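# Place the cover onto the gearbox with two arms

## Task

Fit the cover onto the gearbox, then release it and move the grippers away from it.

## Robot and tools

Robot: two arms, left_arm and right_arm, each with six revolute joints and a parallel gripper. Nothing may end up off the table, whether it is placed or knocked there. Parts you hold may now and then get a brief tug, and loose objects may get a push.

Frame: every reported pose uses one scene frame. Its origin sits on the table surface midway between the arms. +z is up, +x points out across the table, and left_arm is on the +y side. The names left and right are just arm labels and do not mean the left or right side of a picture. Positions are in metres and orientations are quaternions in w,x,y,z order. The printed hand position is not exact, and the error grows when the arm reaches far. A gripper's fingers point along its own +z axis and close along its own y axis. The reported point lies between the finger pads, roughly 1 cm behind the tips.

Tool execute_actions, argument actions: a list that is empty or holds exactly one item. The optional argument pictures (true/false) decides whether camera images come back. They are included by default.
- Empty list: nothing is commanded and the current state is returned.
- Motion item: {"rows": [...], "steps": n}, with n from 1 to 15 (15 if omitted). One control step lasts 1/30 s. Each row is used for one step, and if there are fewer rows than steps the final row is held. Up to 15 rows are allowed.
- Wait item: {"steps": n} with no rows, n up to 300. Nothing new is commanded. It returns once n steps have gone by since the previous result, and time spent composing your reply counts toward them.
A refused call sends nothing to the robot.

Row layout: a single row covers both arms and always holds 14 numbers, even when only one arm is meant to move. Positions 1-6 are left_arm joint targets, position 7 is the left opening, positions 8-13 are right_arm joint targets and position 14 is the right opening. Joint values are absolute target angles in radians, on the same scale as the Joint positions line. Joint order and stated ranges for each arm: waist -2.618 to 3.054, shoulder 0.000 to 3.142, elbow 0.000 to 3.142, wrist pitch -1.571 to 1.571, wrist yaw -1.571 to 1.571, wrist roll -2.094 to 2.094. A call is refused when a target is more than 0.036 rad beyond a range end and also farther out than that joint's last reported angle. The true end may differ from the stated one by up to 0.036 rad either way. A target beyond the true end is cut off at that end, and the result may then say "joint sent to its limit", possibly about an earlier action. If that line is absent, it does not prove there is more room.

Opening: a value from -1 (closed) to +1 (fully open, 0.094 m pad gap). It is an absolute setting. grip_measured gives the measured opening on this same scale. Away from the ends, the fingers go to the point where grip_measured equals your number. Each gripper's readings carry a fixed error of up to about 1 mm. To hold a part, keep commanding a value below grip_measured: about 0.03 below gives a firm grip, and a smaller gap gives a lighter one. Pad force tops out near 50-62 N, and less on some grippers or on parts under about 2 mm thick. The first contact can spike much higher.

Motion limits: the joint speed is capped. At each step, the target sent to a joint stays within a set lead of its measured angle: waist 0.202, shoulder 0.258, elbow 0.238, wrist pitch 0.573, wrist yaw and roll 0.522 rad. If the targets would move a gripper more than 70 mm away from where it is now, all of that arm's targets are pulled back toward the current angles, so long moves take several calls. Between calls, and while you think or wait, the arms keep heading for the last row sent. They stop chasing it once everything has nearly stopped (slow or blocked counts as stopped) or after a HELD step. After that, only a new action moves them on. Fingers that are already moving finish their motion.

Result lines: the state line shows, for each arm, `left_arm: …` | `right_arm: …` with position and quaternion. Joint positions and Joint velocities each give one block per arm: six joints (rad, rad/s), then the pad gap (m, m/s). grip_measured is the measured opening. "joint command not followed" means a clearance check changed or blocked joint targets on some steps, while everything else was still applied. HELD marks steps on which your row, or part of it, was not sent. MOTOR HOT appears from 75 °C. OVER-TEMPERATURE FAULT reports a stop. At 90 °C that arm halts for 10 s, and this threshold is then disabled for 5 minutes. At 100 °C the arm and its gripper go limp and fall until they cool down. Heat builds while carrying a load, including while you think, so keep holds short.

Tool zoom_image: the arguments are camera (cam_high, cam_left_wrist or cam_right_wrist) and region [x0, y0, x1, y1] in pixels of that camera's most recent 504x504 image. (0,0) is the top-left corner and the region can be at most 504 by 504. It returns an enlarged view of that area.

Tool finished_scene: the argument scene is the number of the current scene. The cover must stay on the gearbox after release. Answering without any tool call ends everything.

Things to avoid: arms colliding or pressing against each other, dropping parts, slips, slamming down, and pushing hard on the gearbox or the table. Approach slowly, place the cover gently, open the gripper, then lift clear. Smooth motion that uses little effort is preferred.

Each tool is called after "Emit:" by a JSON object that holds its "api" and its "payload", one argument or row to a line.

## Session

Emit:
{"api": "execute_actions", "payload": {
  "actions": []
}}

Scene clock: 0.00 s of 4500.00 s.
left_arm: end_effector_position=(+0.2198, -0.0976, +0.3318) grip_measured=+1.000 end_effector_quat_wxyz=(+0.634, +0.759, +0.130, +0.069) | right_arm: end_effector_position=(+0.3560, -0.2761, +0.3015) grip_measured=+1.000 end_effector_quat_wxyz=(+0.259, +0.174, +0.940, +0.135)
Joint positions: left_arm=[-1.332  1.51   1.255  0.066  0.148  1.537  0.094] | right_arm=[-0.042  1.367  1.681 -1.355 -0.279  0.222  0.094]
Joint velocities: left_arm=[-0.002  0.002 -0.002  0.037 -0.037 -0.037  0.   ] | right_arm=[-0.002 -0.017 -0.002  0.051 -0.066  0.022  0.   ]
Motor temperatures (°C, as the motors report them): left_arm=[29 28 27 30 29 30] | right_arm=[30 29 30 27 27 30]

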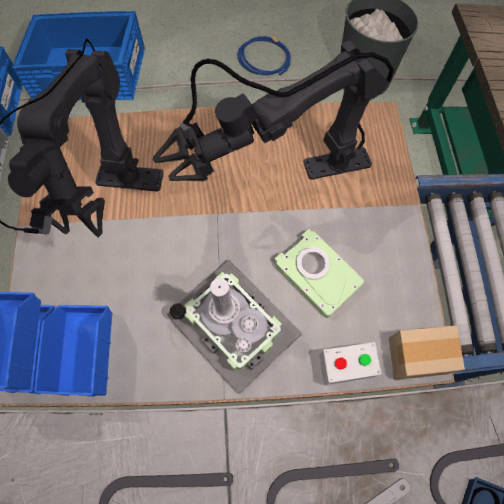

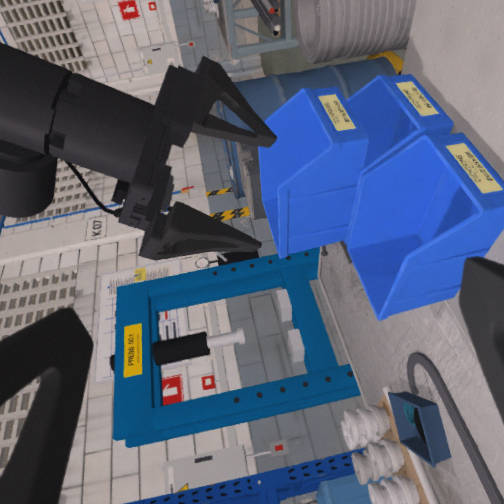

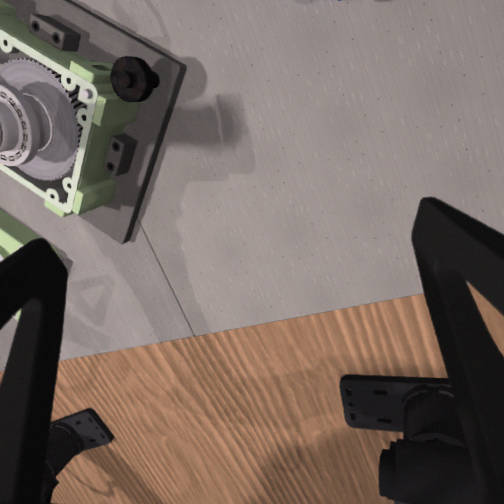

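Emit:
{"api": "zoom_image", "payload": {
  "camera": "cam_high",
  "region": [150, 210, 390, 400]
}}

Emit:
{"api": "zoom_image", "payload": {
  "camera": "cam_high",
  "region": [265, 220, 375, 325]
}}

Region (150, 210, 390, 400) of cam_high's 504x504 image, scaled by 2.100, with more detail than that image has; it fills the top 399 rows of this view, and the rest is white.

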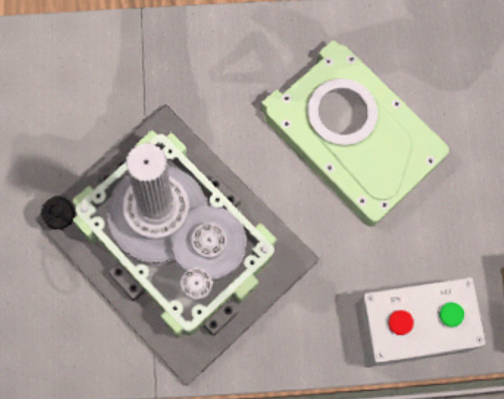

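Region (265, 220, 375, 325) of cam_high's 504x504 image, scaled by 4.582, with more detail than that image has; it fills the top 481 rows of this view, and the rest is white.

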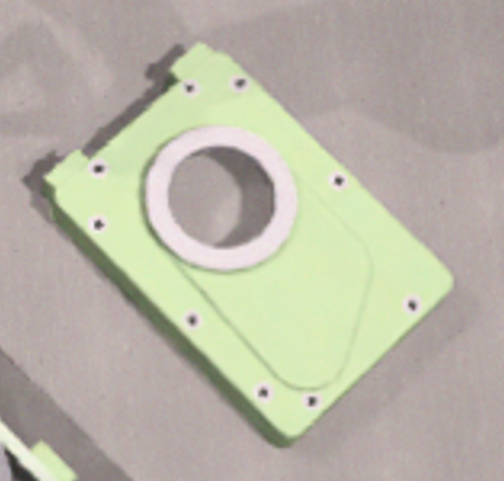

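Emit:
{"api": "execute_actions", "payload": {
  "actions": [
    {"rows":[[-0.4,1.6,1.5,-1.47,0,0,1,-0.5,1.367,1.681,-1.355,0,0,1]]}
  ],
  "pictures": false
}}

Emit:
{"api": "execute_actions", "payload": {
  "actions": [
    {"steps":60}
  ]
}}

Scene clock: 4.53 s of 4500.00 s.
left_arm: end_effector_position=(+0.3865, +0.1498, +0.1923) grip_measured=+1.000 end_effector_quat_wxyz=(+0.277, +0.540, +0.795, +0.000) | right_arm: end_effector_position=(+0.2903, -0.4502, +0.2953) grip_measured=+1.000 end_effector_quat_wxyz=(+0.250, +0.328, +0.908, -0.080)
Joint positions: left_arm=[-0.733  1.604  1.443 -0.849  0.028  0.643  0.094] | right_arm=[-0.503  1.369  1.681 -1.351 -0.012  0.015  0.094]
Joint velocities: left_arm=[ 1.272  0.042  0.007 -1.853 -0.125 -1.722  0.   ] | right_arm=[-0.002 -0.007 -0.012 -0.051  0.022 -0.081  0.   ]
Motor temperatures (°C, as the motors report them): left_arm=[29 30 29 32 29 30] | right_arm=[30 29 31 28 27 30]
Steps of this call (steps 1 to 90: nothing new was sent; then 1.03 s passed at rest; steps 91 to 105: all 15 steps of this action). Readings (joint positions):
91: left_arm=[-1.320 1.517 1.280 0.011 0.145 1.488] | right_arm=[-0.063 1.367 1.681 -1.355 -0.261 0.193]
92: left_arm=[-1.294 1.535 1.325 -0.068 0.138 1.422] | right_arm=[-0.116 1.367 1.681 -1.355 -0.224 0.159]
94: left_arm=[-1.214 1.565 1.394 -0.187 0.111 1.297] | right_arm=[-0.255 1.368 1.681 -1.353 -0.149 0.106]
98: left_arm=[-1.040 1.586 1.438 -0.416 0.068 1.062] | right_arm=[-0.487 1.369 1.681 -1.351 -0.047 0.048]
105: the state above

Scene clock: 6.53 s of 4500.00 s.
left_arm: end_effector_position=(+0.3055, +0.3139, +0.1590) grip_measured=+1.000 end_effector_quat_wxyz=(-0.011, +0.103, +0.995, +0.005) | right_arm: end_effector_position=(+0.2897, -0.4510, +0.2953) grip_measured=+1.000 end_effector_quat_wxyz=(+0.249, +0.324, +0.909, -0.084)
Joint positions: left_arm=[-0.39   1.608  1.467 -1.452 -0.008  0.007  0.094] | right_arm=[-0.503  1.369  1.681 -1.351 -0.006  0.006  0.094]
Joint velocities: left_arm=[-0.007 -0.017 -0.002  0.037 -0.007 -0.022  0.   ] | right_arm=[ 0.007  0.007  0.007  0.007  0.051 -0.007  0.   ]
Motor temperatures (°C, as the motors report them): left_arm=[29 30 29 32 29 30] | right_arm=[30 29 31 28 27 30]
Steps of this call (steps 1 to 45: the robot went on to your last target; steps 46 to 60: nothing new was sent). Readings (joint positions):
1: left_arm=[-0.687 1.605 1.443 -0.913 0.025 0.581] | right_arm=[-0.503 1.369 1.681 -1.351 -0.011 0.013]
2: left_arm=[-0.641 1.606 1.443 -0.978 0.022 0.518] | right_arm=[-0.503 1.369 1.681 -1.351 -0.010 0.011]
4: left_arm=[-0.542 1.606 1.443 -1.101 0.018 0.383] | right_arm=[-0.503 1.369 1.681 -1.351 -0.009 0.009]
8: left_arm=[-0.391 1.608 1.461 -1.314 -0.007 0.160] | right_arm=[-0.503 1.369 1.681 -1.351 -0.007 0.007]
60: the state above
All arms were judged still, so your last target was given up. Only a new action makes them travel on or press farther. Fingers that are still opening or closing keep moving.

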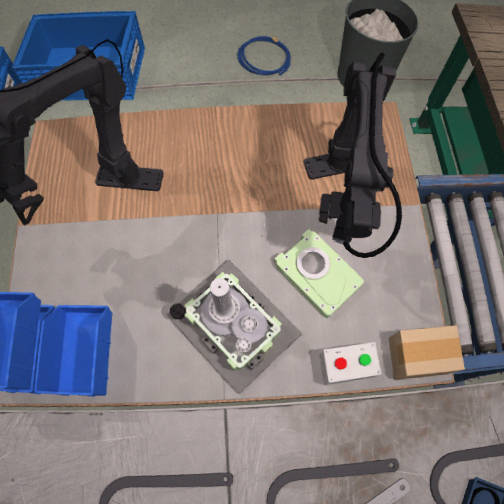

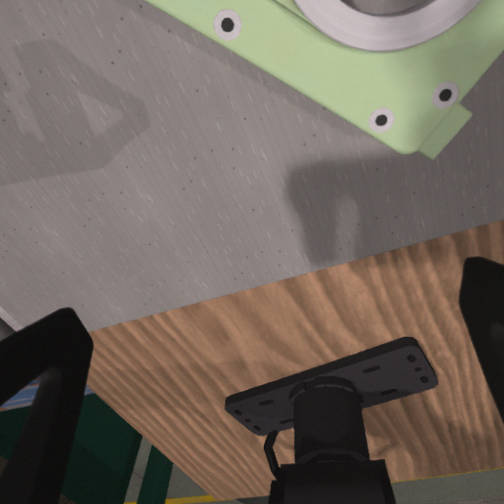

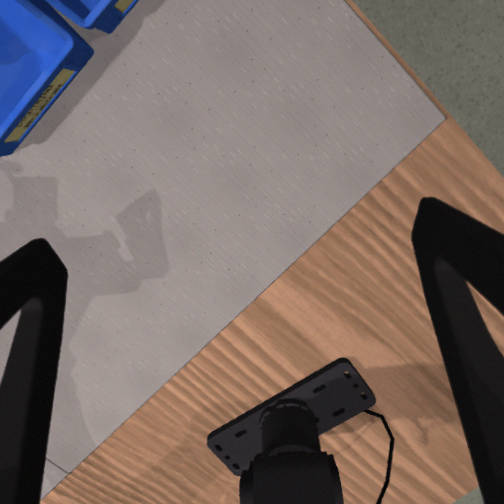

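Emit:
{"api": "execute_actions", "payload": {
  "actions": [
    {"rows":[[-0.514,1.48,1.435,-1.03,0,0,1,-0.5,1.367,1.681,-1.355,0,0,1]]}
  ],
  "pictures": false
}}

Emit:
{"api": "execute_actions", "payload": {
  "actions": [
    {"steps":20}
  ]
}}

Scene clock: 11.23 s of 4500.00 s.
left_arm: end_effector_position=(+0.3728, +0.2537, +0.2071) grip_measured=+1.000 end_effector_quat_wxyz=(+0.225, +0.160, +0.960, -0.036) | right_arm: end_effector_position=(+0.2897, -0.4510, +0.2953) grip_measured=+1.000 end_effector_quat_wxyz=(+0.249, +0.324, +0.909, -0.084)
Joint positions: left_arm=[-0.515  1.486  1.438 -1.062 -0.001  0.005  0.094] | right_arm=[-0.503  1.369  1.681 -1.351 -0.006  0.006  0.094]
Joint velocities: left_arm=[ 0.017 -0.012 -0.007  0.007  0.051  0.022  0.   ] | right_arm=[-0.007 -0.002  0.007 -0.022  0.007  0.022  0.   ]
Motor temperatures (°C, as the motors report them): left_arm=[29 31 30 32 29 30] | right_arm=[30 30 31 28 27 30]
Steps of this call (steps 1 to 90: nothing new was sent; then 1.20 s passed at rest; steps 91 to 105: all 15 steps of this action). Readings (joint positions):
91: left_arm=[-0.403 1.596 1.457 -1.416 -0.014 0.006] | right_arm=[-0.503 1.369 1.681 -1.351 -0.006 0.006]
92: left_arm=[-0.429 1.575 1.442 -1.346 -0.017 0.005] | right_arm=[-0.503 1.369 1.681 -1.351 -0.006 0.006]
94: left_arm=[-0.489 1.535 1.438 -1.234 -0.011 0.005] | right_arm=[-0.503 1.369 1.681 -1.351 -0.006 0.006]
98: left_arm=[-0.515 1.487 1.438 -1.114 -0.001 0.005] | right_arm=[-0.503 1.369 1.681 -1.351 -0.006 0.006]
105: the state above

Scene clock: 11.90 s of 4500.00 s.
left_arm: end_effector_position=(+0.3748, +0.2530, +0.2082) grip_measured=+1.000 end_effector_quat_wxyz=(+0.230, +0.160, +0.959, -0.037) | right_arm: end_effector_position=(+0.2897, -0.4510, +0.2953) grip_measured=+1.000 end_effector_quat_wxyz=(+0.249, +0.324, +0.909, -0.084)
Joint positions: left_arm=[-0.515  1.486  1.438 -1.053 -0.001  0.005  0.094] | right_arm=[-0.503  1.369  1.681 -1.351 -0.006  0.006  0.094]
Joint velocities: left_arm=[ 0.012  0.012  0.007 -0.037  0.007  0.022  0.   ] | right_arm=[ 0.002 -0.012 -0.002 -0.022 -0.037  0.095  0.   ]
Motor temperatures (°C, as the motors report them): left_arm=[29 31 30 32 29 30] | right_arm=[30 30 31 28 27 30]
Steps of this call (steps 1 to 15: the robot went on to your last target; steps 16 to 20: nothing new was sent). Readings (joint positions):
1: left_arm=[-0.515 1.486 1.438 -1.060 -0.001 0.005] | right_arm=[-0.503 1.369 1.681 -1.351 -0.006 0.006]
2: left_arm=[-0.515 1.486 1.438 -1.058 -0.001 0.005] | right_arm=[-0.503 1.369 1.681 -1.351 -0.006 0.006]
4: left_arm=[-0.515 1.486 1.438 -1.056 -0.001 0.005] | right_arm=[-0.503 1.369 1.681 -1.351 -0.006 0.006]
8: left_arm=[-0.515 1.486 1.438 -1.054 -0.001 0.005] | right_arm=[-0.503 1.369 1.681 -1.351 -0.006 0.006]
20: the state above
All arms were judged still, so your last target was given up. Only a new action makes them travel on or press farther. Fingers that are still opening or closing keep moving.

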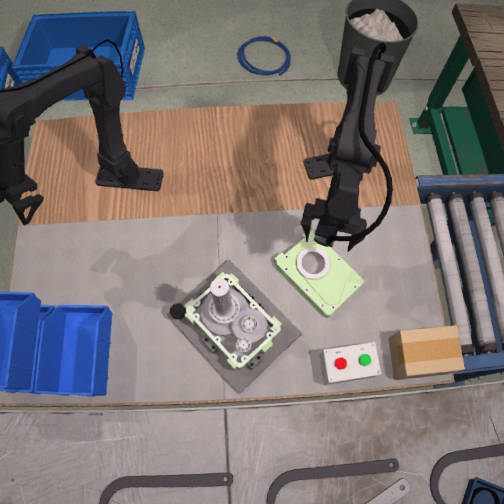

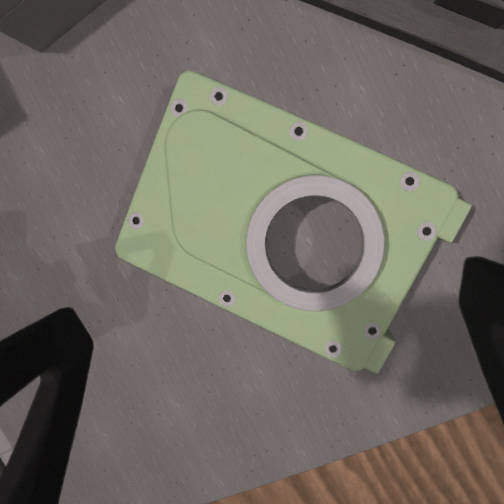

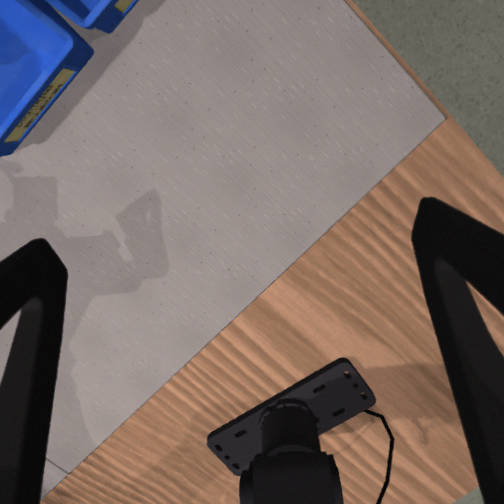

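Emit:
{"api": "execute_actions", "payload": {
  "actions": [
    {"rows":[[-0.6,1.5,1.6,-0.9,0,0,1,-0.5,1.367,1.681,-1.355,0,0,1],[-0.6,1.5,1.6,-0.9,0,0,1,-0.5,1.367,1.681,-1.355,0,0,1],[-0.6,1.5,1.6,-0.9,0,0,1,-0.5,1.367,1.681,-1.355,0,0,1],[-0.6,1.5,1.6,-0.9,0,0,1,-0.5,1.367,1.681,-1.355,0,0,1],[-0.6,1.5,1.6,-0.9,0,0,1,-0.5,1.367,1.681,-1.355,0,0,1],[-0.844,1.67,1.70,-0.59,0,0,1,-0.5,1.367,1.681,-1.355,0,0,1]]}
  ],
  "pictures": false
}}

Emit:
{"api": "execute_actions", "payload": {
  "actions": [
    {"steps":30}
  ]
}}

Scene clock: 17.00 s of 4500.00 s.
left_arm: end_effector_position=(+0.4215, +0.0638, +0.2797) grip_measured=+1.000 end_effector_quat_wxyz=(+0.407, +0.297, +0.852, -0.142) | right_arm: end_effector_position=(+0.2897, -0.4510, +0.2953) grip_measured=+1.000 end_effector_quat_wxyz=(+0.249, +0.324, +0.909, -0.084)
Joint positions: left_arm=[-0.855  1.688  1.667 -0.659  0.005  0.005  0.094] | right_arm=[-0.503  1.369  1.681 -1.351 -0.006  0.005  0.094]
Joint velocities: left_arm=[-0.007  0.183  0.012  0.227 -0.037 -0.037  0.   ] | right_arm=[-0.027 -0.002  0.007  0.037 -0.007  0.022  0.   ]
Motor temperatures (°C, as the motors report them): left_arm=[29 31 31 32 29 30] | right_arm=[30 30 32 28 27 30]
Steps of this call (steps 1 to 90: nothing new was sent; then 1.60 s passed at rest; steps 91 to 105: all 15 steps of this action). Readings (joint positions):
91: left_arm=[-0.523 1.490 1.453 -1.055 -0.005 0.005] | right_arm=[-0.503 1.369 1.681 -1.351 -0.006 0.006]
92: left_arm=[-0.538 1.501 1.482 -1.048 -0.008 0.005] | right_arm=[-0.503 1.369 1.681 -1.351 -0.006 0.005]
94: left_arm=[-0.576 1.511 1.538 -0.997 -0.006 0.005] | right_arm=[-0.503 1.369 1.681 -1.351 -0.006 0.005]
98: left_arm=[-0.673 1.551 1.619 -0.871 -0.015 0.005] | right_arm=[-0.503 1.369 1.681 -1.351 -0.006 0.005]
105: the state above

Scene clock: 18.00 s of 4500.00 s.
left_arm: end_effector_position=(+0.4279, +0.0602, +0.2871) grip_measured=+1.000 end_effector_quat_wxyz=(+0.425, +0.293, +0.843, -0.147) | right_arm: end_effector_position=(+0.2897, -0.4510, +0.2953) grip_measured=+1.000 end_effector_quat_wxyz=(+0.249, +0.324, +0.909, -0.084)
Joint positions: left_arm=[-0.853  1.691  1.667 -0.614  0.005  0.005  0.094] | right_arm=[-0.503  1.369  1.681 -1.351 -0.006  0.005  0.094]
Joint velocities: left_arm=[ 0.002 -0.012  0.007  0.007 -0.051 -0.037  0.   ] | right_arm=[-0.022 -0.007  0.007  0.007 -0.022  0.037  0.   ]
Motor temperatures (°C, as the motors report them): left_arm=[29 31 31 33 29 30] | right_arm=[30 30 32 28 27 30]
Steps of this call (steps 1 to 30: the robot went on to your last target). Readings (joint positions):
1: left_arm=[-0.855 1.691 1.667 -0.653 0.005 0.005] | right_arm=[-0.503 1.369 1.681 -1.351 -0.006 0.005]
2: left_arm=[-0.853 1.692 1.667 -0.648 0.005 0.005] | right_arm=[-0.503 1.369 1.681 -1.351 -0.006 0.005]
4: left_arm=[-0.853 1.691 1.667 -0.635 0.005 0.005] | right_arm=[-0.503 1.369 1.681 -1.351 -0.006 0.005]
8: left_arm=[-0.853 1.691 1.667 -0.621 0.005 0.005] | right_arm=[-0.503 1.369 1.681 -1.351 -0.006 0.005]
30: the state above
All arms were judged still, so your last target was given up. Only a new action makes them travel on or press farther. Fingers that are still opening or closing keep moving.

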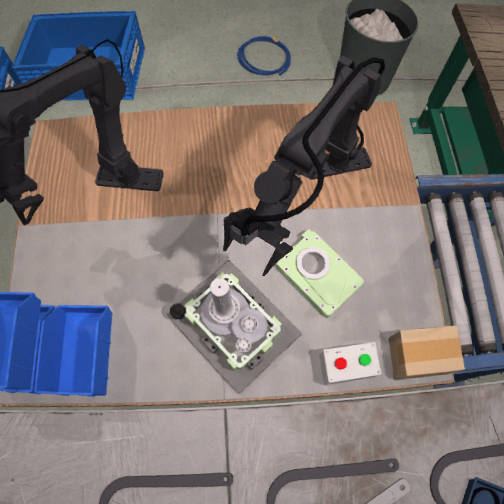

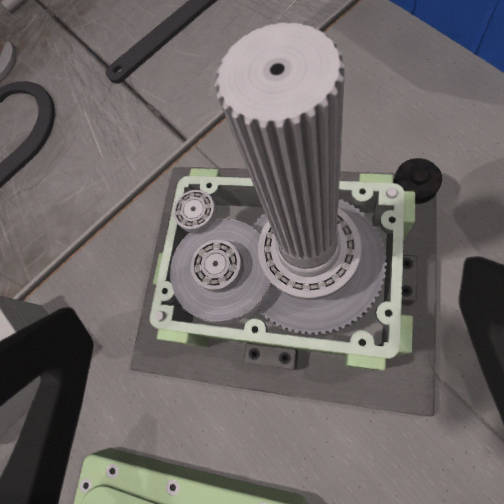

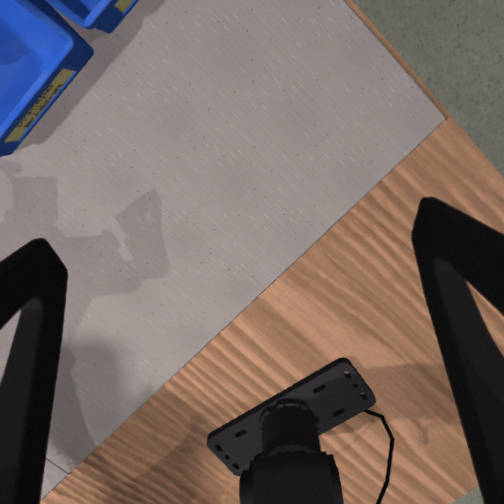

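Emit:
{"api": "execute_actions", "payload": {
  "actions": [
    {"rows":[[-0.255,1.45,1.0,-0.2,0.658,0.494,1,-0.5,1.367,1.681,-1.355,0,0,1]]}
  ],
  "pictures": false
}}

Emit:
{"api": "execute_actions", "payload": {
  "actions": [
    {"rows":[[-0.255,1.47,0.61,0.18,0.658,0.494,1,-0.5,1.367,1.681,-1.355,0,0,1]]}
  ],
  "pictures": false
}}

Emit:
{"api": "execute_actions", "payload": {
  "actions": [
    {"steps":40}
  ]
}}

Scene clock: 21.87 s of 4500.00 s.
left_arm: end_effector_position=(+0.4310, +0.2452, +0.1739) grip_measured=+1.000 end_effector_quat_wxyz=(+0.434, +0.340, +0.814, -0.183) | right_arm: end_effector_position=(+0.2897, -0.4510, +0.2953) grip_measured=+1.000 end_effector_quat_wxyz=(+0.249, +0.324, +0.909, -0.084)
Joint positions: left_arm=[-0.245  1.477  0.991 -0.25   0.595  0.466  0.094] | right_arm=[-0.503  1.369  1.681 -1.351 -0.006  0.005  0.094]
Joint velocities: left_arm=[-0.051 -0.037  0.002  0.198  0.33   0.168  0.   ] | right_arm=[ 0.002 -0.002  0.007 -0.037 -0.022  0.037  0.   ]
Motor temperatures (°C, as the motors report them): left_arm=[29 32 32 34 29 30] | right_arm=[30 30 32 29 27 30]
Steps of this call (steps 1 to 90: nothing new was sent; then 0.37 s passed at rest; steps 91 to 105: all 15 steps of this action). Readings (joint positions):
91: left_arm=[-0.833 1.668 1.627 -0.556 0.071 0.063] | right_arm=[-0.503 1.369 1.681 -1.351 -0.006 0.005]
92: left_arm=[-0.794 1.622 1.546 -0.476 0.176 0.144] | right_arm=[-0.503 1.369 1.681 -1.351 -0.006 0.005]
94: left_arm=[-0.666 1.517 1.382 -0.374 0.354 0.269] | right_arm=[-0.503 1.369 1.681 -1.351 -0.006 0.005]
98: left_arm=[-0.397 1.435 1.137 -0.263 0.507 0.386] | right_arm=[-0.503 1.369 1.681 -1.351 -0.006 0.005]
105: the state above

Scene clock: 22.37 s of 4500.00 s.
left_arm: end_effector_position=(+0.3830, +0.2417, +0.0809) grip_measured=+1.000 end_effector_quat_wxyz=(+0.428, +0.353, +0.807, -0.201) | right_arm: end_effector_position=(+0.2897, -0.4510, +0.2953) grip_measured=+1.000 end_effector_quat_wxyz=(+0.249, +0.324, +0.909, -0.084)
Joint positions: left_arm=[-0.246  1.491  0.594  0.139  0.637  0.487  0.094] | right_arm=[-0.503  1.369  1.681 -1.351 -0.006  0.005  0.094]
Joint velocities: left_arm=[-0.022  0.012 -0.012  0.168 -0.007  0.007  0.   ] | right_arm=[ 0.002 -0.002 -0.002  0.022 -0.022  0.051  0.   ]
Motor temperatures (°C, as the motors report them): left_arm=[29 32 32 34 29 30] | right_arm=[30 30 32 29 27 30]
Steps of this call (steps 1 to 15: all 15 steps of this action). Readings (joint positions):
1: left_arm=[-0.246 1.472 0.956 -0.171 0.607 0.469] | right_arm=[-0.503 1.369 1.681 -1.351 -0.006 0.005]
2: left_arm=[-0.246 1.460 0.895 -0.068 0.615 0.473] | right_arm=[-0.503 1.369 1.681 -1.351 -0.006 0.005]
4: left_arm=[-0.246 1.455 0.758 0.049 0.626 0.479] | right_arm=[-0.503 1.369 1.681 -1.351 -0.006 0.005]
8: left_arm=[-0.246 1.488 0.600 0.072 0.630 0.485] | right_arm=[-0.503 1.369 1.681 -1.351 -0.006 0.005]
15: the state above

Scene clock: 23.70 s of 4500.00 s.
left_arm: end_effector_position=(+0.3859, +0.2411, +0.0845) grip_measured=+1.000 end_effector_quat_wxyz=(+0.437, +0.356, +0.802, -0.198) | right_arm: end_effector_position=(+0.2897, -0.4510, +0.2953) grip_measured=+1.000 end_effector_quat_wxyz=(+0.249, +0.324, +0.909, -0.084)
Joint positions: left_arm=[-0.246  1.491  0.594  0.16   0.64   0.488  0.094] | right_arm=[-0.503  1.369  1.681 -1.351 -0.006  0.005  0.094]
Joint velocities: left_arm=[ 0.017 -0.002 -0.007 -0.066 -0.007  0.007  0.   ] | right_arm=[-0.007  0.002 -0.007  0.037 -0.007  0.051  0.   ]
Motor temperatures (°C, as the motors report them): left_arm=[29 32 32 34 29 30] | right_arm=[30 30 32 29 27 30]
Steps of this call (steps 1 to 30: the robot went on to your last target; steps 31 to 40: nothing new was sent). Readings (joint positions):
1: left_arm=[-0.246 1.491 0.594 0.144 0.638 0.487] | right_arm=[-0.503 1.369 1.681 -1.351 -0.006 0.005]
2: left_arm=[-0.246 1.491 0.594 0.147 0.638 0.487] | right_arm=[-0.503 1.369 1.681 -1.351 -0.006 0.005]
4: left_arm=[-0.246 1.491 0.594 0.153 0.639 0.488] | right_arm=[-0.503 1.369 1.681 -1.351 -0.006 0.005]
8: left_arm=[-0.246 1.491 0.594 0.158 0.639 0.488] | right_arm=[-0.503 1.369 1.681 -1.351 -0.006 0.005]
40: the state above
All arms were judged still, so your last target was given up. Only a new action makes them travel on or press farther. Fingers that are still opening or closing keep moving.

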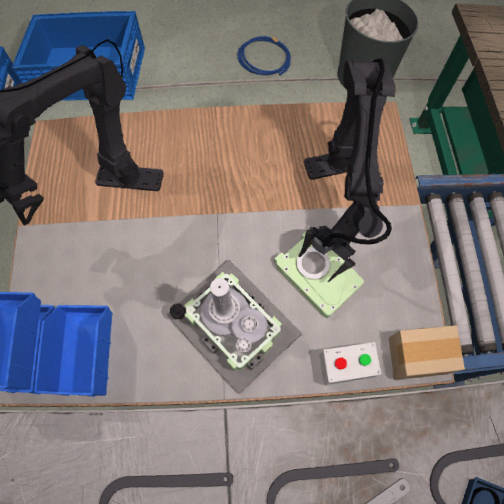

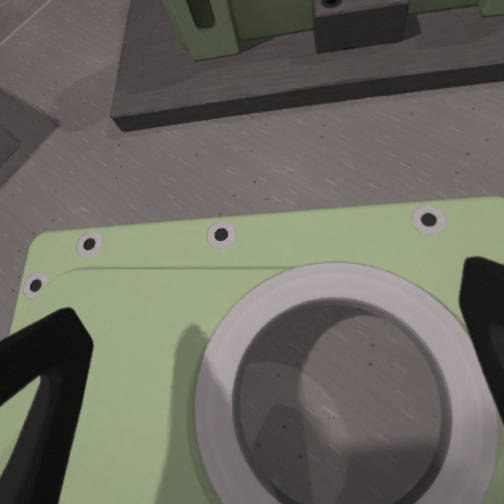

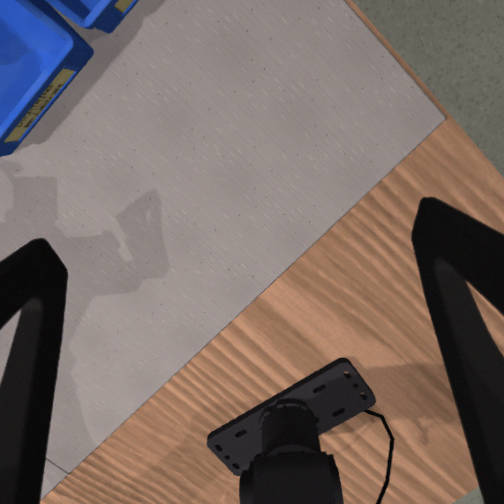

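Emit:
{"api": "execute_actions", "payload": {
  "actions": [
    {"rows":[[-0.255,1.3,0.9,0,0.658,0.494,1,1.10,1.367,1.3,-1.0,0,0,1]]}
  ],
  "pictures": false
}}

Emit:
{"api": "execute_actions", "payload": {
  "actions": [
    {"rows":[[0.3,1.3,0.9,0,0.658,0.494,1,1.10,1.367,1.0,-0.6,0,0,1]]}
  ],
  "pictures": false
}}

Emit:
{"api": "execute_actions", "payload": {
  "actions": [
    {"steps":30}
  ],
  "pictures": false
}}

Emit:
{"api": "execute_actions", "payload": {
  "actions": [
    {"rows":[[0.3,1.3,0.9,0,0.658,0.494,1,1.10,1.5,0.5,0.8,0,0,1]]}
  ],
  "pictures": false
}}

Emit:
{"api": "execute_actions", "payload": {
  "actions": [
    {"steps":20}
  ],
  "pictures": false
}}

Emit:
{"api": "execute_actions", "payload": {
  "actions": [
    {"rows":[[0.3,1.3,0.9,0,0.658,0.494,1,1.10,1.65,0.36,1.3,0,0,1],[0.3,1.3,0.9,0,0.658,0.494,1,1.10,1.65,0.36,1.3,0,0,1],[0.3,1.3,0.9,0,0.658,0.494,1,1.10,1.65,0.36,1.3,0,0,1],[0.3,1.3,0.9,0,0.658,0.494,1,1.10,1.65,0.36,1.3,0,0,1],[0.3,1.3,0.9,0,0.658,0.494,1,1.10,1.65,0.36,1.3,0,0,1],[0.3,1.3,0.9,0,0.658,0.494,1,1.10,1.65,0.36,1.3,0,0,1],[0.3,1.3,0.9,0,0.658,0.494,1,1.10,1.65,0.36,1.3,0,0,1],[0.3,1.3,0.9,0,0.658,0.494,1,1.10,1.82,0.31,1.37,0,0,1]]}
  ],
  "pictures": false
}}

Emit:
{"api": "execute_actions", "payload": {
  "actions": [
    {"steps":30}
  ]
}}

Scene clock: 26.10 s of 4500.00 s.
left_arm: end_effector_position=(+0.4247, +0.2379, +0.2557) grip_measured=+1.000 end_effector_quat_wxyz=(+0.581, +0.384, +0.704, -0.140) | right_arm: end_effector_position=(+0.3684, -0.1625, +0.1887) grip_measured=+1.000 end_effector_quat_wxyz=(+0.221, -0.139, +0.965, +0.031)
Joint positions: left_arm=[-0.246  1.295  0.892  0.038  0.647  0.489  0.094] | right_arm=[ 0.47   1.4    1.293 -1.013  0.003  0.005  0.094]
Joint velocities: left_arm=[ 0.002  0.037  0.007 -0.139 -0.007 -0.037  0.   ] | right_arm=[ 2.068  0.007 -0.002  0.125  0.051  0.007  0.   ]
Motor temperatures (°C, as the motors report them): left_arm=[29 32 32 34 29 30] | right_arm=[30 30 32 29 27 30]
Steps of this call (steps 1 to 57: nothing new was sent; steps 58 to 72: all 15 steps of this action). Readings (joint positions):
58: left_arm=[-0.246 1.483 0.608 0.135 0.638 0.488] | right_arm=[-0.480 1.362 1.650 -1.310 0.007 0.006]
59: left_arm=[-0.246 1.469 0.630 0.099 0.638 0.488] | right_arm=[-0.430 1.348 1.594 -1.244 0.013 0.006]
61: left_arm=[-0.246 1.430 0.692 0.067 0.638 0.488] | right_arm=[-0.314 1.348 1.480 -1.159 0.011 0.006]
65: left_arm=[-0.246 1.350 0.836 0.046 0.638 0.488] | right_arm=[-0.046 1.388 1.311 -1.080 0.009 0.005]
72: the state above

Scene clock: 26.60 s of 4500.00 s.
left_arm: end_effector_position=(+0.4335, +0.4628, +0.2495) grip_measured=+1.000 end_effector_quat_wxyz=(+0.589, +0.173, +0.789, +0.021) | right_arm: end_effector_position=(+0.2568, +0.0238, +0.1268) grip_measured=+1.000 end_effector_quat_wxyz=(+0.238, -0.432, +0.861, +0.125)
Joint positions: left_arm=[0.309 1.302 0.892 0.02  0.641 0.492 0.094] | right_arm=[ 1.108  1.391  0.995 -0.631 -0.01   0.003  0.094]
Joint velocities: left_arm=[-0.012 -0.007 -0.012 -0.037  0.022 -0.007  0.   ] | right_arm=[-0.022 -0.002  0.002  0.125  0.168  0.007  0.   ]
Motor temperatures (°C, as the motors report them): left_arm=[29 32 32 34 29 30] | right_arm=[30 30 32 29 27 30]
Steps of this call (steps 1 to 15: all 15 steps of this action). Readings (joint positions):
1: left_arm=[-0.223 1.297 0.892 0.032 0.661 0.491] | right_arm=[0.543 1.392 1.260 -0.953 0.003 0.005]
2: left_arm=[-0.171 1.297 0.892 0.027 0.670 0.492] | right_arm=[0.613 1.376 1.199 -0.861 0.002 0.005]
4: left_arm=[-0.031 1.298 0.892 0.025 0.666 0.492] | right_arm=[0.751 1.373 1.088 -0.757 0.002 0.005]
8: left_arm=[0.246 1.302 0.892 0.025 0.651 0.492] | right_arm=[1.038 1.391 0.996 -0.694 -0.004 0.004]
15: the state above

Scene clock: 27.60 s of 4500.00 s.
left_arm: end_effector_position=(+0.4333, +0.4623, +0.2492) grip_measured=+1.000 end_effector_quat_wxyz=(+0.589, +0.173, +0.789, +0.019) | right_arm: end_effector_position=(+0.2590, +0.0255, +0.1284) grip_measured=+1.000 end_effector_quat_wxyz=(+0.244, -0.431, +0.860, +0.126)
Joint positions: left_arm=[0.309 1.302 0.892 0.018 0.644 0.492 0.094] | right_arm=[ 1.108  1.391  0.995 -0.618 -0.006  0.003  0.094]
Joint velocities: left_arm=[-0.017  0.002 -0.007  0.007 -0.051 -0.007  0.   ] | right_arm=[-0.002 -0.002  0.007 -0.037 -0.007  0.007  0.   ]
Motor temperatures (°C, as the motors report them): left_arm=[29 32 32 34 29 30] | right_arm=[30 30 32 29 27 30]
Steps of this call (steps 1 to 30: the robot went on to your last target). Readings (joint positions):
1: left_arm=[0.309 1.302 0.892 0.020 0.642 0.492] | right_arm=[1.108 1.391 0.995 -0.628 -0.009 0.003]
2: left_arm=[0.309 1.302 0.892 0.019 0.643 0.492] | right_arm=[1.108 1.391 0.995 -0.625 -0.009 0.003]
4: left_arm=[0.309 1.302 0.892 0.019 0.643 0.492] | right_arm=[1.108 1.391 0.995 -0.622 -0.008 0.003]
8: left_arm=[0.309 1.302 0.892 0.019 0.643 0.492] | right_arm=[1.108 1.391 0.995 -0.619 -0.007 0.003]
30: the state above
All arms were judged still, so your last target was given up. Only a new action makes them travel on or press farther. Fingers that are still opening or closing keep moving.

Scene clock: 28.10 s of 4500.00 s.
left_arm: end_effector_position=(+0.4333, +0.4623, +0.2492) grip_measured=+1.000 end_effector_quat_wxyz=(+0.589, +0.173, +0.789, +0.019) | right_arm: end_effector_position=(+0.2897, +0.0667, +0.0875) grip_measured=+1.000 end_effector_quat_wxyz=(+0.468, -0.382, +0.760, +0.239)
Joint positions: left_arm=[0.309 1.302 0.892 0.018 0.644 0.492 0.094] | right_arm=[ 1.108  1.531  0.475  0.592 -0.006  0.003  0.094]
Joint velocities: left_arm=[-0.002  0.002  0.007  0.007  0.081  0.007  0.   ] | right_arm=[-0.017 -0.007  0.007  1.443 -0.022 -0.007  0.   ]
Motor temperatures (°C, as the motors report them): left_arm=[29 32 32 34 29 30] | right_arm=[30 30 32 29 27 30]
Steps of this call (steps 1 to 15: all 15 steps of this action). Readings (joint positions):
1: left_arm=[0.309 1.302 0.892 0.018 0.644 0.492] | right_arm=[1.108 1.394 0.960 -0.539 -0.006 0.003]
2: left_arm=[0.309 1.302 0.892 0.018 0.644 0.492] | right_arm=[1.108 1.403 0.900 -0.400 -0.006 0.003]
4: left_arm=[0.309 1.302 0.892 0.018 0.644 0.492] | right_arm=[1.108 1.454 0.757 -0.153 -0.006 0.003]
8: left_arm=[0.309 1.302 0.892 0.018 0.644 0.492] | right_arm=[1.108 1.526 0.500 0.205 -0.006 0.003]
15: the state above

Scene clock: 28.77 s of 4500.00 s.
left_arm: end_effector_position=(+0.4333, +0.4623, +0.2492) grip_measured=+1.000 end_effector_quat_wxyz=(+0.589, +0.173, +0.789, +0.019) | right_arm: end_effector_position=(+0.2997, +0.0801, +0.1338) grip_measured=+1.000 end_effector_quat_wxyz=(+0.540, -0.357, +0.711, +0.275)
Joint positions: left_arm=[0.309 1.302 0.892 0.018 0.644 0.492 0.094] | right_arm=[ 1.108  1.524  0.475  0.779 -0.006  0.003  0.094]
Joint velocities: left_arm=[-0.002  0.022 -0.002  0.037 -0.066 -0.022  0.   ] | right_arm=[ 0.007 -0.007 -0.007  0.051  0.037 -0.037  0.   ]
Motor temperatures (°C, as the motors report them): left_arm=[29 32 32 34 29 30] | right_arm=[30 30 32 29 27 30]
Steps of this call (steps 1 to 20: the robot went on to your last target). Readings (joint positions):
1: left_arm=[0.309 1.302 0.892 0.018 0.644 0.492] | right_arm=[1.108 1.530 0.475 0.635 -0.006 0.003]
2: left_arm=[0.309 1.302 0.892 0.018 0.644 0.492] | right_arm=[1.108 1.528 0.475 0.668 -0.006 0.003]
4: left_arm=[0.309 1.302 0.892 0.018 0.644 0.492] | right_arm=[1.108 1.524 0.475 0.715 -0.006 0.003]
8: left_arm=[0.309 1.302 0.892 0.018 0.644 0.492] | right_arm=[1.108 1.524 0.475 0.759 -0.006 0.003]
20: the state above

Scene clock: 29.27 s of 4500.00 s.
left_arm: end_effector_position=(+0.4333, +0.4622, +0.2492) grip_measured=+1.000 end_effector_quat_wxyz=(+0.589, +0.173, +0.789, +0.019) | right_arm: end_effector_position=(+0.2905, +0.0676, +0.0829) grip_measured=+1.000 end_effector_quat_wxyz=(+0.563, -0.348, +0.693, +0.286)
Joint positions: left_arm=[0.309 1.302 0.892 0.018 0.644 0.492 0.094] | right_arm=[ 1.108  1.826  0.32   1.3   -0.006  0.003  0.094]
Joint velocities: left_arm=[-0.012 -0.012 -0.002 -0.051  0.022  0.066  0.   ] | right_arm=[-0.017  0.002 -0.032  0.081  0.037  0.051  0.   ]
Motor temperatures (°C, as the motors report them): left_arm=[29 32 32 34 29 30] | right_arm=[30 30 32 29 27 30]
Steps of this call (steps 1 to 15: all 15 steps of this action). Readings (joint positions):
1: left_arm=[0.309 1.302 0.892 0.018 0.644 0.492] | right_arm=[1.108 1.541 0.459 0.851 -0.006 0.003]
2: left_arm=[0.309 1.302 0.892 0.018 0.644 0.492] | right_arm=[1.108 1.571 0.435 0.958 -0.006 0.003]
4: left_arm=[0.309 1.302 0.892 0.018 0.644 0.492] | right_arm=[1.108 1.625 0.395 1.077 -0.006 0.003]
8: left_arm=[0.309 1.302 0.892 0.018 0.644 0.492] | right_arm=[1.108 1.674 0.362 1.200 -0.006 0.003]
15: the state above

Scene clock: 30.27 s of 4500.00 s.
left_arm: end_effector_position=(+0.4333, +0.4622, +0.2492) grip_measured=+1.000 end_effector_quat_wxyz=(+0.589, +0.173, +0.789, +0.019) | right_arm: end_effector_position=(+0.2918, +0.0694, +0.0952) grip_measured=+1.000 end_effector_quat_wxyz=(+0.580, -0.341, +0.679, +0.294)
Joint positions: left_arm=[0.309 1.302 0.892 0.018 0.644 0.492 0.094] | right_arm=[ 1.108  1.826  0.32   1.35  -0.006  0.003  0.094]
Joint velocities: left_arm=[-0.022 -0.007  0.002  0.022  0.007  0.037  0.   ] | right_arm=[-0.002 -0.007 -0.002 -0.051 -0.037  0.051  0.   ]
Motor temperatures (°C, as the motors report them): left_arm=[29 32 32 34 29 30] | right_arm=[30 30 32 29 27 30]
Steps of this call (steps 1 to 30: the robot went on to your last target). Readings (joint positions):
1: left_arm=[0.309 1.302 0.892 0.018 0.644 0.492] | right_arm=[1.108 1.826 0.320 1.307 -0.006 0.003]
2: left_arm=[0.309 1.302 0.892 0.018 0.644 0.492] | right_arm=[1.108 1.826 0.320 1.317 -0.006 0.003]
4: left_arm=[0.309 1.302 0.892 0.018 0.644 0.492] | right_arm=[1.108 1.826 0.320 1.331 -0.006 0.003]
8: left_arm=[0.309 1.302 0.892 0.018 0.644 0.492] | right_arm=[1.108 1.826 0.320 1.344 -0.006 0.003]
30: the state above
All arms were judged still, so your last target was given up. Only a new action makes them travel on or press farther. Fingers that are still opening or closing keep moving.

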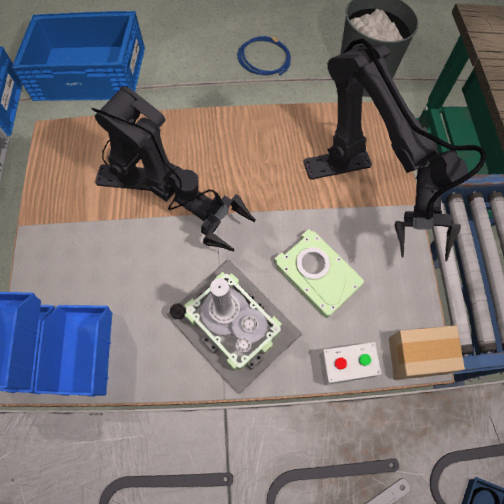

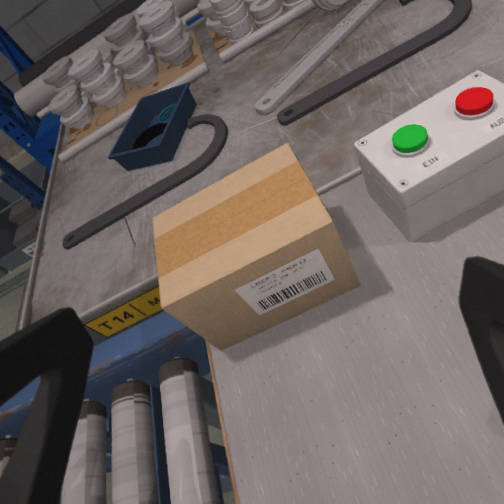

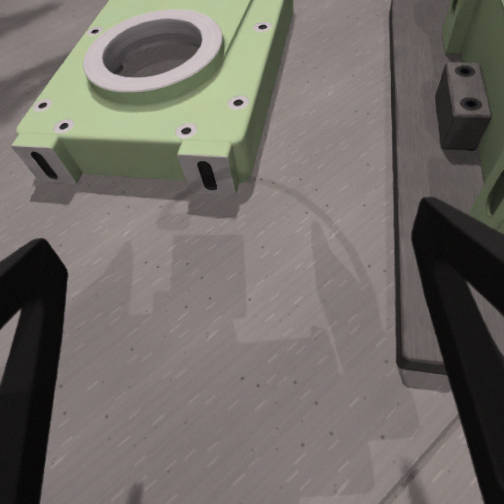

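Emit:
{"api": "execute_actions", "payload": {
  "actions": [
    {"rows":[[-0.245,1.35,0.75,0.1,0.685,0.51,1,0.6,1.3,0.4,0.9,0,0,1]]}
  ],
  "pictures": false
}}

Emit:
{"api": "execute_actions", "payload": {
  "actions": [
    {"rows":[[-0.245,1.38,0.68,0.15,0.685,0.51,1,-0.3,1.0,0.5,0,0,0,1],[-0.245,1.40,0.64,0.18,0.685,0.51,1,-0.3,1.0,0.5,0,0,0,1],[-0.245,1.42,0.60,0.21,0.685,0.51,1,-0.3,1.0,0.5,0,0,0,1],[-0.245,1.44,0.56,0.24,0.685,0.51,1,-0.3,1.0,0.5,0,0,0,1],[-0.245,1.46,0.53,0.27,0.685,0.51,1,-0.3,1.0,0.5,0,0,0,1],[-0.245,1.475,0.495,0.30,0.685,0.51,1,-0.3,1.0,0.5,0,0,0,1]]}
  ],
  "pictures": false
}}

Emit:
{"api": "execute_actions", "payload": {
  "actions": [
    {"steps":30}
  ]
}}

Scene clock: 34.47 s of 4500.00 s.
left_arm: end_effector_position=(+0.4091, +0.2309, +0.1807) grip_measured=+1.000 end_effector_quat_wxyz=(+0.521, +0.389, +0.738, -0.180) | right_arm: end_effector_position=(+0.4098, -0.0982, +0.2196) grip_measured=+1.000 end_effector_quat_wxyz=(+0.700, -0.143, +0.684, +0.147)
Joint positions: left_arm=[-0.254  1.364  0.756  0.08   0.681  0.506  0.094] | right_arm=[0.598 1.304 0.381 0.946 0.007 0.001 0.094]
Joint velocities: left_arm=[ 0.002  0.002  0.012  0.022 -0.037  0.022  0.   ] | right_arm=[-0.002 -0.002  0.002 -0.286 -0.007 -0.022  0.   ]
Motor temperatures (°C, as the motors report them): left_arm=[29 32 32 35 29 30] | right_arm=[30 31 32 30 27 30]
Steps of this call (steps 1 to 90: nothing new was sent; then 0.70 s passed at rest; steps 91 to 105: all 15 steps of this action). Readings (joint positions):
91: left_arm=[0.292 1.303 0.880 0.037 0.638 0.492] | right_arm=[1.084 1.794 0.327 1.286 -0.021 0.002]
92: left_arm=[0.254 1.305 0.859 0.061 0.636 0.493] | right_arm=[1.031 1.732 0.334 1.183 -0.027 0.001]
94: left_arm=[0.143 1.319 0.815 0.076 0.641 0.496] | right_arm=[0.906 1.603 0.347 1.084 -0.019 0.001]
98: left_arm=[-0.122 1.360 0.762 0.076 0.651 0.501] | right_arm=[0.674 1.372 0.368 1.003 -0.008 0.001]
105: the state above

Scene clock: 34.97 s of 4500.00 s.
left_arm: end_effector_position=(+0.3638, +0.2343, +0.0665) grip_measured=+1.000 end_effector_quat_wxyz=(+0.439, +0.373, +0.790, -0.212) | right_arm: end_effector_position=(+0.3534, -0.4172, +0.1609) grip_measured=+1.000 end_effector_quat_wxyz=(+0.509, +0.204, +0.826, -0.129)
Joint positions: left_arm=[-0.254  1.492  0.488  0.265  0.678  0.509  0.094] | right_arm=[-0.298  1.003  0.486  0.052  0.014  0.001  0.094]
Joint velocities: left_arm=[-0.002 -0.012  0.002  0.11  -0.095 -0.022  0.   ] | right_arm=[-0.125 -0.002 -0.017 -0.344 -0.007  0.022  0.   ]
Motor temperatures (°C, as the motors report them): left_arm=[29 32 32 35 29 30] | right_arm=[30 31 32 30 27 30]
Steps of this call (steps 1 to 15: all 15 steps of this action). Readings (joint positions):
1: left_arm=[-0.254 1.365 0.747 0.094 0.681 0.506] | right_arm=[0.571 1.273 0.395 0.856 -0.012 0.001]
2: left_arm=[-0.254 1.365 0.728 0.121 0.681 0.506] | right_arm=[0.510 1.209 0.412 0.715 -0.019 0.001]
4: left_arm=[-0.254 1.379 0.664 0.176 0.681 0.506] | right_arm=[0.360 1.079 0.449 0.500 -0.012 0.001]
8: left_arm=[-0.254 1.467 0.523 0.231 0.679 0.506] | right_arm=[0.075 1.003 0.486 0.265 -0.005 0.001]
15: the state above

Scene clock: 35.97 s of 4500.00 s.
left_arm: end_effector_position=(+0.3659, +0.2342, +0.0689) grip_measured=+1.000 end_effector_quat_wxyz=(+0.445, +0.374, +0.786, -0.210) | right_arm: end_effector_position=(+0.3494, -0.4140, +0.1513) grip_measured=+1.000 end_effector_quat_wxyz=(+0.492, +0.205, +0.837, -0.122)
Joint positions: left_arm=[-0.254  1.492  0.488  0.281  0.678  0.509  0.094] | right_arm=[-0.299  1.003  0.486  0.008  0.006  0.001  0.094]
Joint velocities: left_arm=[-0.002 -0.017  0.002 -0.081  0.081  0.037  0.   ] | right_arm=[-0.017 -0.002 -0.002 -0.007 -0.037 -0.051  0.   ]
Motor temperatures (°C, as the motors report them): left_arm=[29 32 32 35 29 30] | right_arm=[30 31 32 30 27 30]
Steps of this call (steps 1 to 30: the robot went on to your last target). Readings (joint positions):
1: left_arm=[-0.254 1.492 0.488 0.269 0.678 0.509] | right_arm=[-0.299 1.003 0.486 0.042 0.014 0.001]
2: left_arm=[-0.254 1.492 0.488 0.271 0.678 0.509] | right_arm=[-0.299 1.003 0.486 0.034 0.012 0.001]
4: left_arm=[-0.254 1.492 0.488 0.275 0.678 0.509] | right_arm=[-0.299 1.003 0.486 0.023 0.009 0.001]
8: left_arm=[-0.254 1.492 0.488 0.279 0.678 0.509] | right_arm=[-0.299 1.003 0.486 0.013 0.007 0.001]
30: the state above
All arms were judged still, so your last target was given up. Only a new action makes them travel on or press farther. Fingers that are still opening or closing keep moving.

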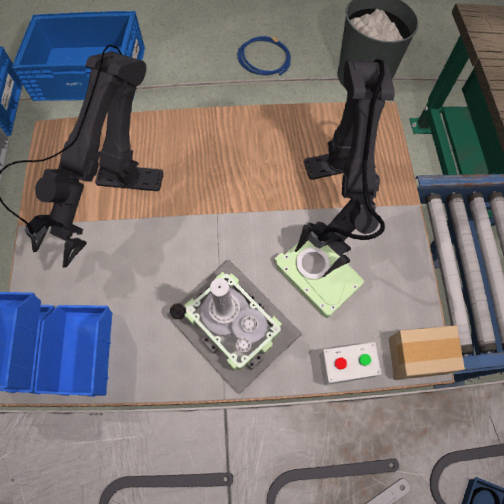

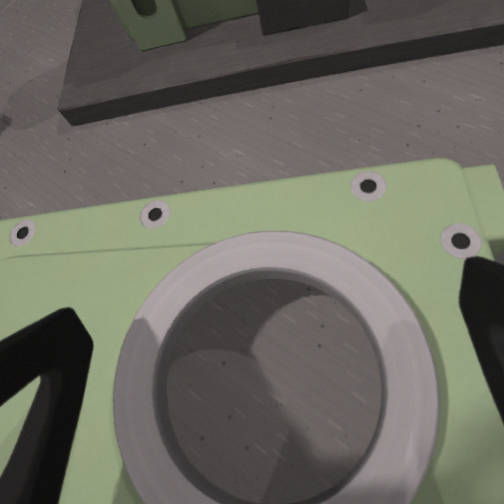

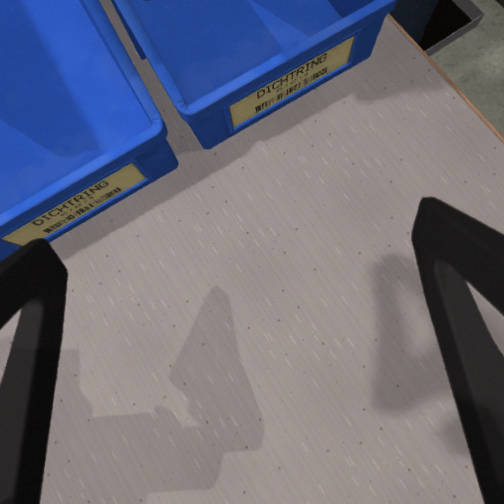

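Emit:
{"api": "execute_actions", "payload": {
  "actions": [
    {"rows":[[-0.232,1.49,0.49,0.31,0.66,0.507,1,-0.3,1.0,0.5,0,0,0,1],[-0.232,1.50,0.48,0.33,0.66,0.507,1,-0.3,1.0,0.5,0,0,0,1],[-0.232,1.51,0.475,0.35,0.66,0.507,1,-0.3,1.0,0.5,0,0,0,1],[-0.232,1.525,0.465,0.37,0.66,0.507,1,-0.3,1.0,0.5,0,0,0,1],[-0.232,1.54,0.455,0.392,0.66,0.507,1,-0.3,1.0,0.5,0,0,0,1]]}
  ],
  "pictures": false
}}

Emit:
{"api": "execute_actions", "payload": {
  "actions": [
    {"steps":15}
  ]
}}

Scene clock: 37.70 s of 4500.00 s.
left_arm: end_effector_position=(+0.3727, +0.2402, +0.0613) grip_measured=+1.000 end_effector_quat_wxyz=(+0.455, +0.369, +0.786, -0.195) | right_arm: end_effector_position=(+0.3494, -0.4139, +0.1513) grip_measured=+1.000 end_effector_quat_wxyz=(+0.492, +0.205, +0.837, -0.122)
Joint positions: left_arm=[-0.243  1.535  0.47   0.365  0.659  0.509  0.094] | right_arm=[-0.299  1.003  0.486  0.008  0.006  0.001  0.094]
Joint velocities: left_arm=[ 0.002 -0.002 -0.002  0.007 -0.007  0.007  0.   ] | right_arm=[ 0.012 -0.007 -0.002 -0.051 -0.007 -0.007  0.   ]
Motor temperatures (°C, as the motors report them): left_arm=[29 32 32 35 29 30] | right_arm=[30 30 32 30 27 30]
Steps of this call (steps 1 to 37: nothing new was sent; steps 38 to 52: all 15 steps of this action). Readings (joint positions):
38: left_arm=[-0.253 1.492 0.488 0.282 0.676 0.509] | right_arm=[-0.299 1.003 0.486 0.008 0.006 0.001]
39: left_arm=[-0.250 1.492 0.488 0.285 0.673 0.509] | right_arm=[-0.299 1.003 0.486 0.008 0.006 0.001]
41: left_arm=[-0.244 1.498 0.488 0.304 0.668 0.509] | right_arm=[-0.299 1.003 0.486 0.008 0.006 0.001]
45: left_arm=[-0.243 1.529 0.481 0.350 0.661 0.509] | right_arm=[-0.299 1.003 0.486 0.008 0.006 0.001]
52: the state above

Scene clock: 38.20 s of 4500.00 s.
left_arm: end_effector_position=(+0.3738, +0.2402, +0.0625) grip_measured=+1.000 end_effector_quat_wxyz=(+0.458, +0.370, +0.785, -0.194) | right_arm: end_effector_position=(+0.3494, -0.4139, +0.1513) grip_measured=+1.000 end_effector_quat_wxyz=(+0.492, +0.205, +0.837, -0.122)
Joint positions: left_arm=[-0.243  1.535  0.47   0.373  0.659  0.509  0.094] | right_arm=[-0.299  1.003  0.486  0.008  0.006  0.001  0.094]
Joint velocities: left_arm=[ 0.007  0.002  0.002  0.051 -0.022 -0.022  0.   ] | right_arm=[ 0.007 -0.012  0.007 -0.051 -0.081  0.007  0.   ]
Motor temperatures (°C, as the motors report them): left_arm=[29 32 32 35 29 30] | right_arm=[30 30 32 31 27 30]
Steps of this call (steps 1 to 15: the robot went on to your last target). Readings (joint positions):
1: left_arm=[-0.243 1.535 0.470 0.366 0.659 0.509] | right_arm=[-0.299 1.003 0.486 0.008 0.006 0.001]
2: left_arm=[-0.243 1.535 0.470 0.368 0.659 0.509] | right_arm=[-0.299 1.003 0.486 0.008 0.006 0.001]
4: left_arm=[-0.243 1.535 0.470 0.370 0.659 0.509] | right_arm=[-0.299 1.003 0.486 0.008 0.006 0.001]
8: left_arm=[-0.243 1.535 0.470 0.371 0.659 0.509] | right_arm=[-0.299 1.003 0.486 0.008 0.006 0.001]
15: the state above
All arms were judged still, so your last target was given up. Only a new action makes them travel on or press farther. Fingers that are still opening or closing keep moving.

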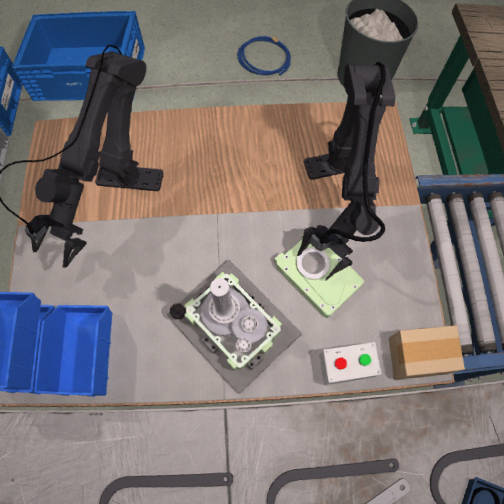

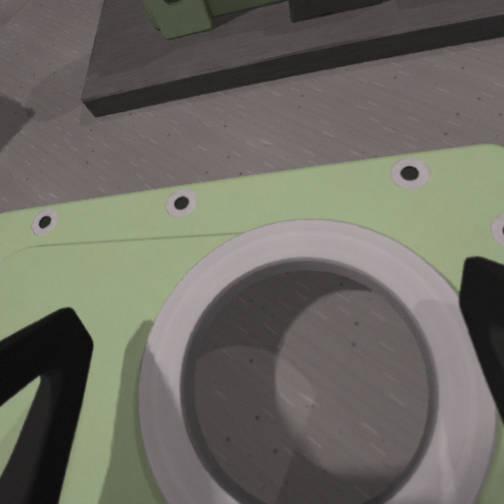

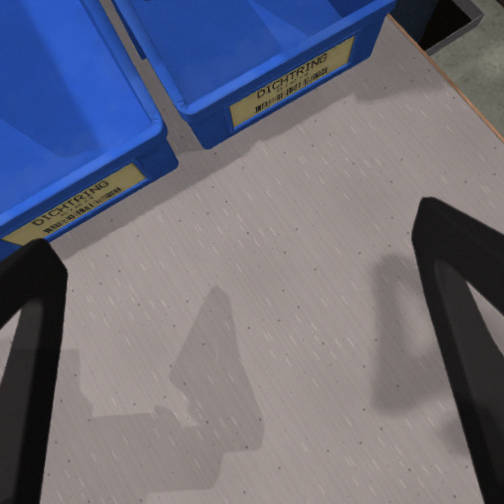

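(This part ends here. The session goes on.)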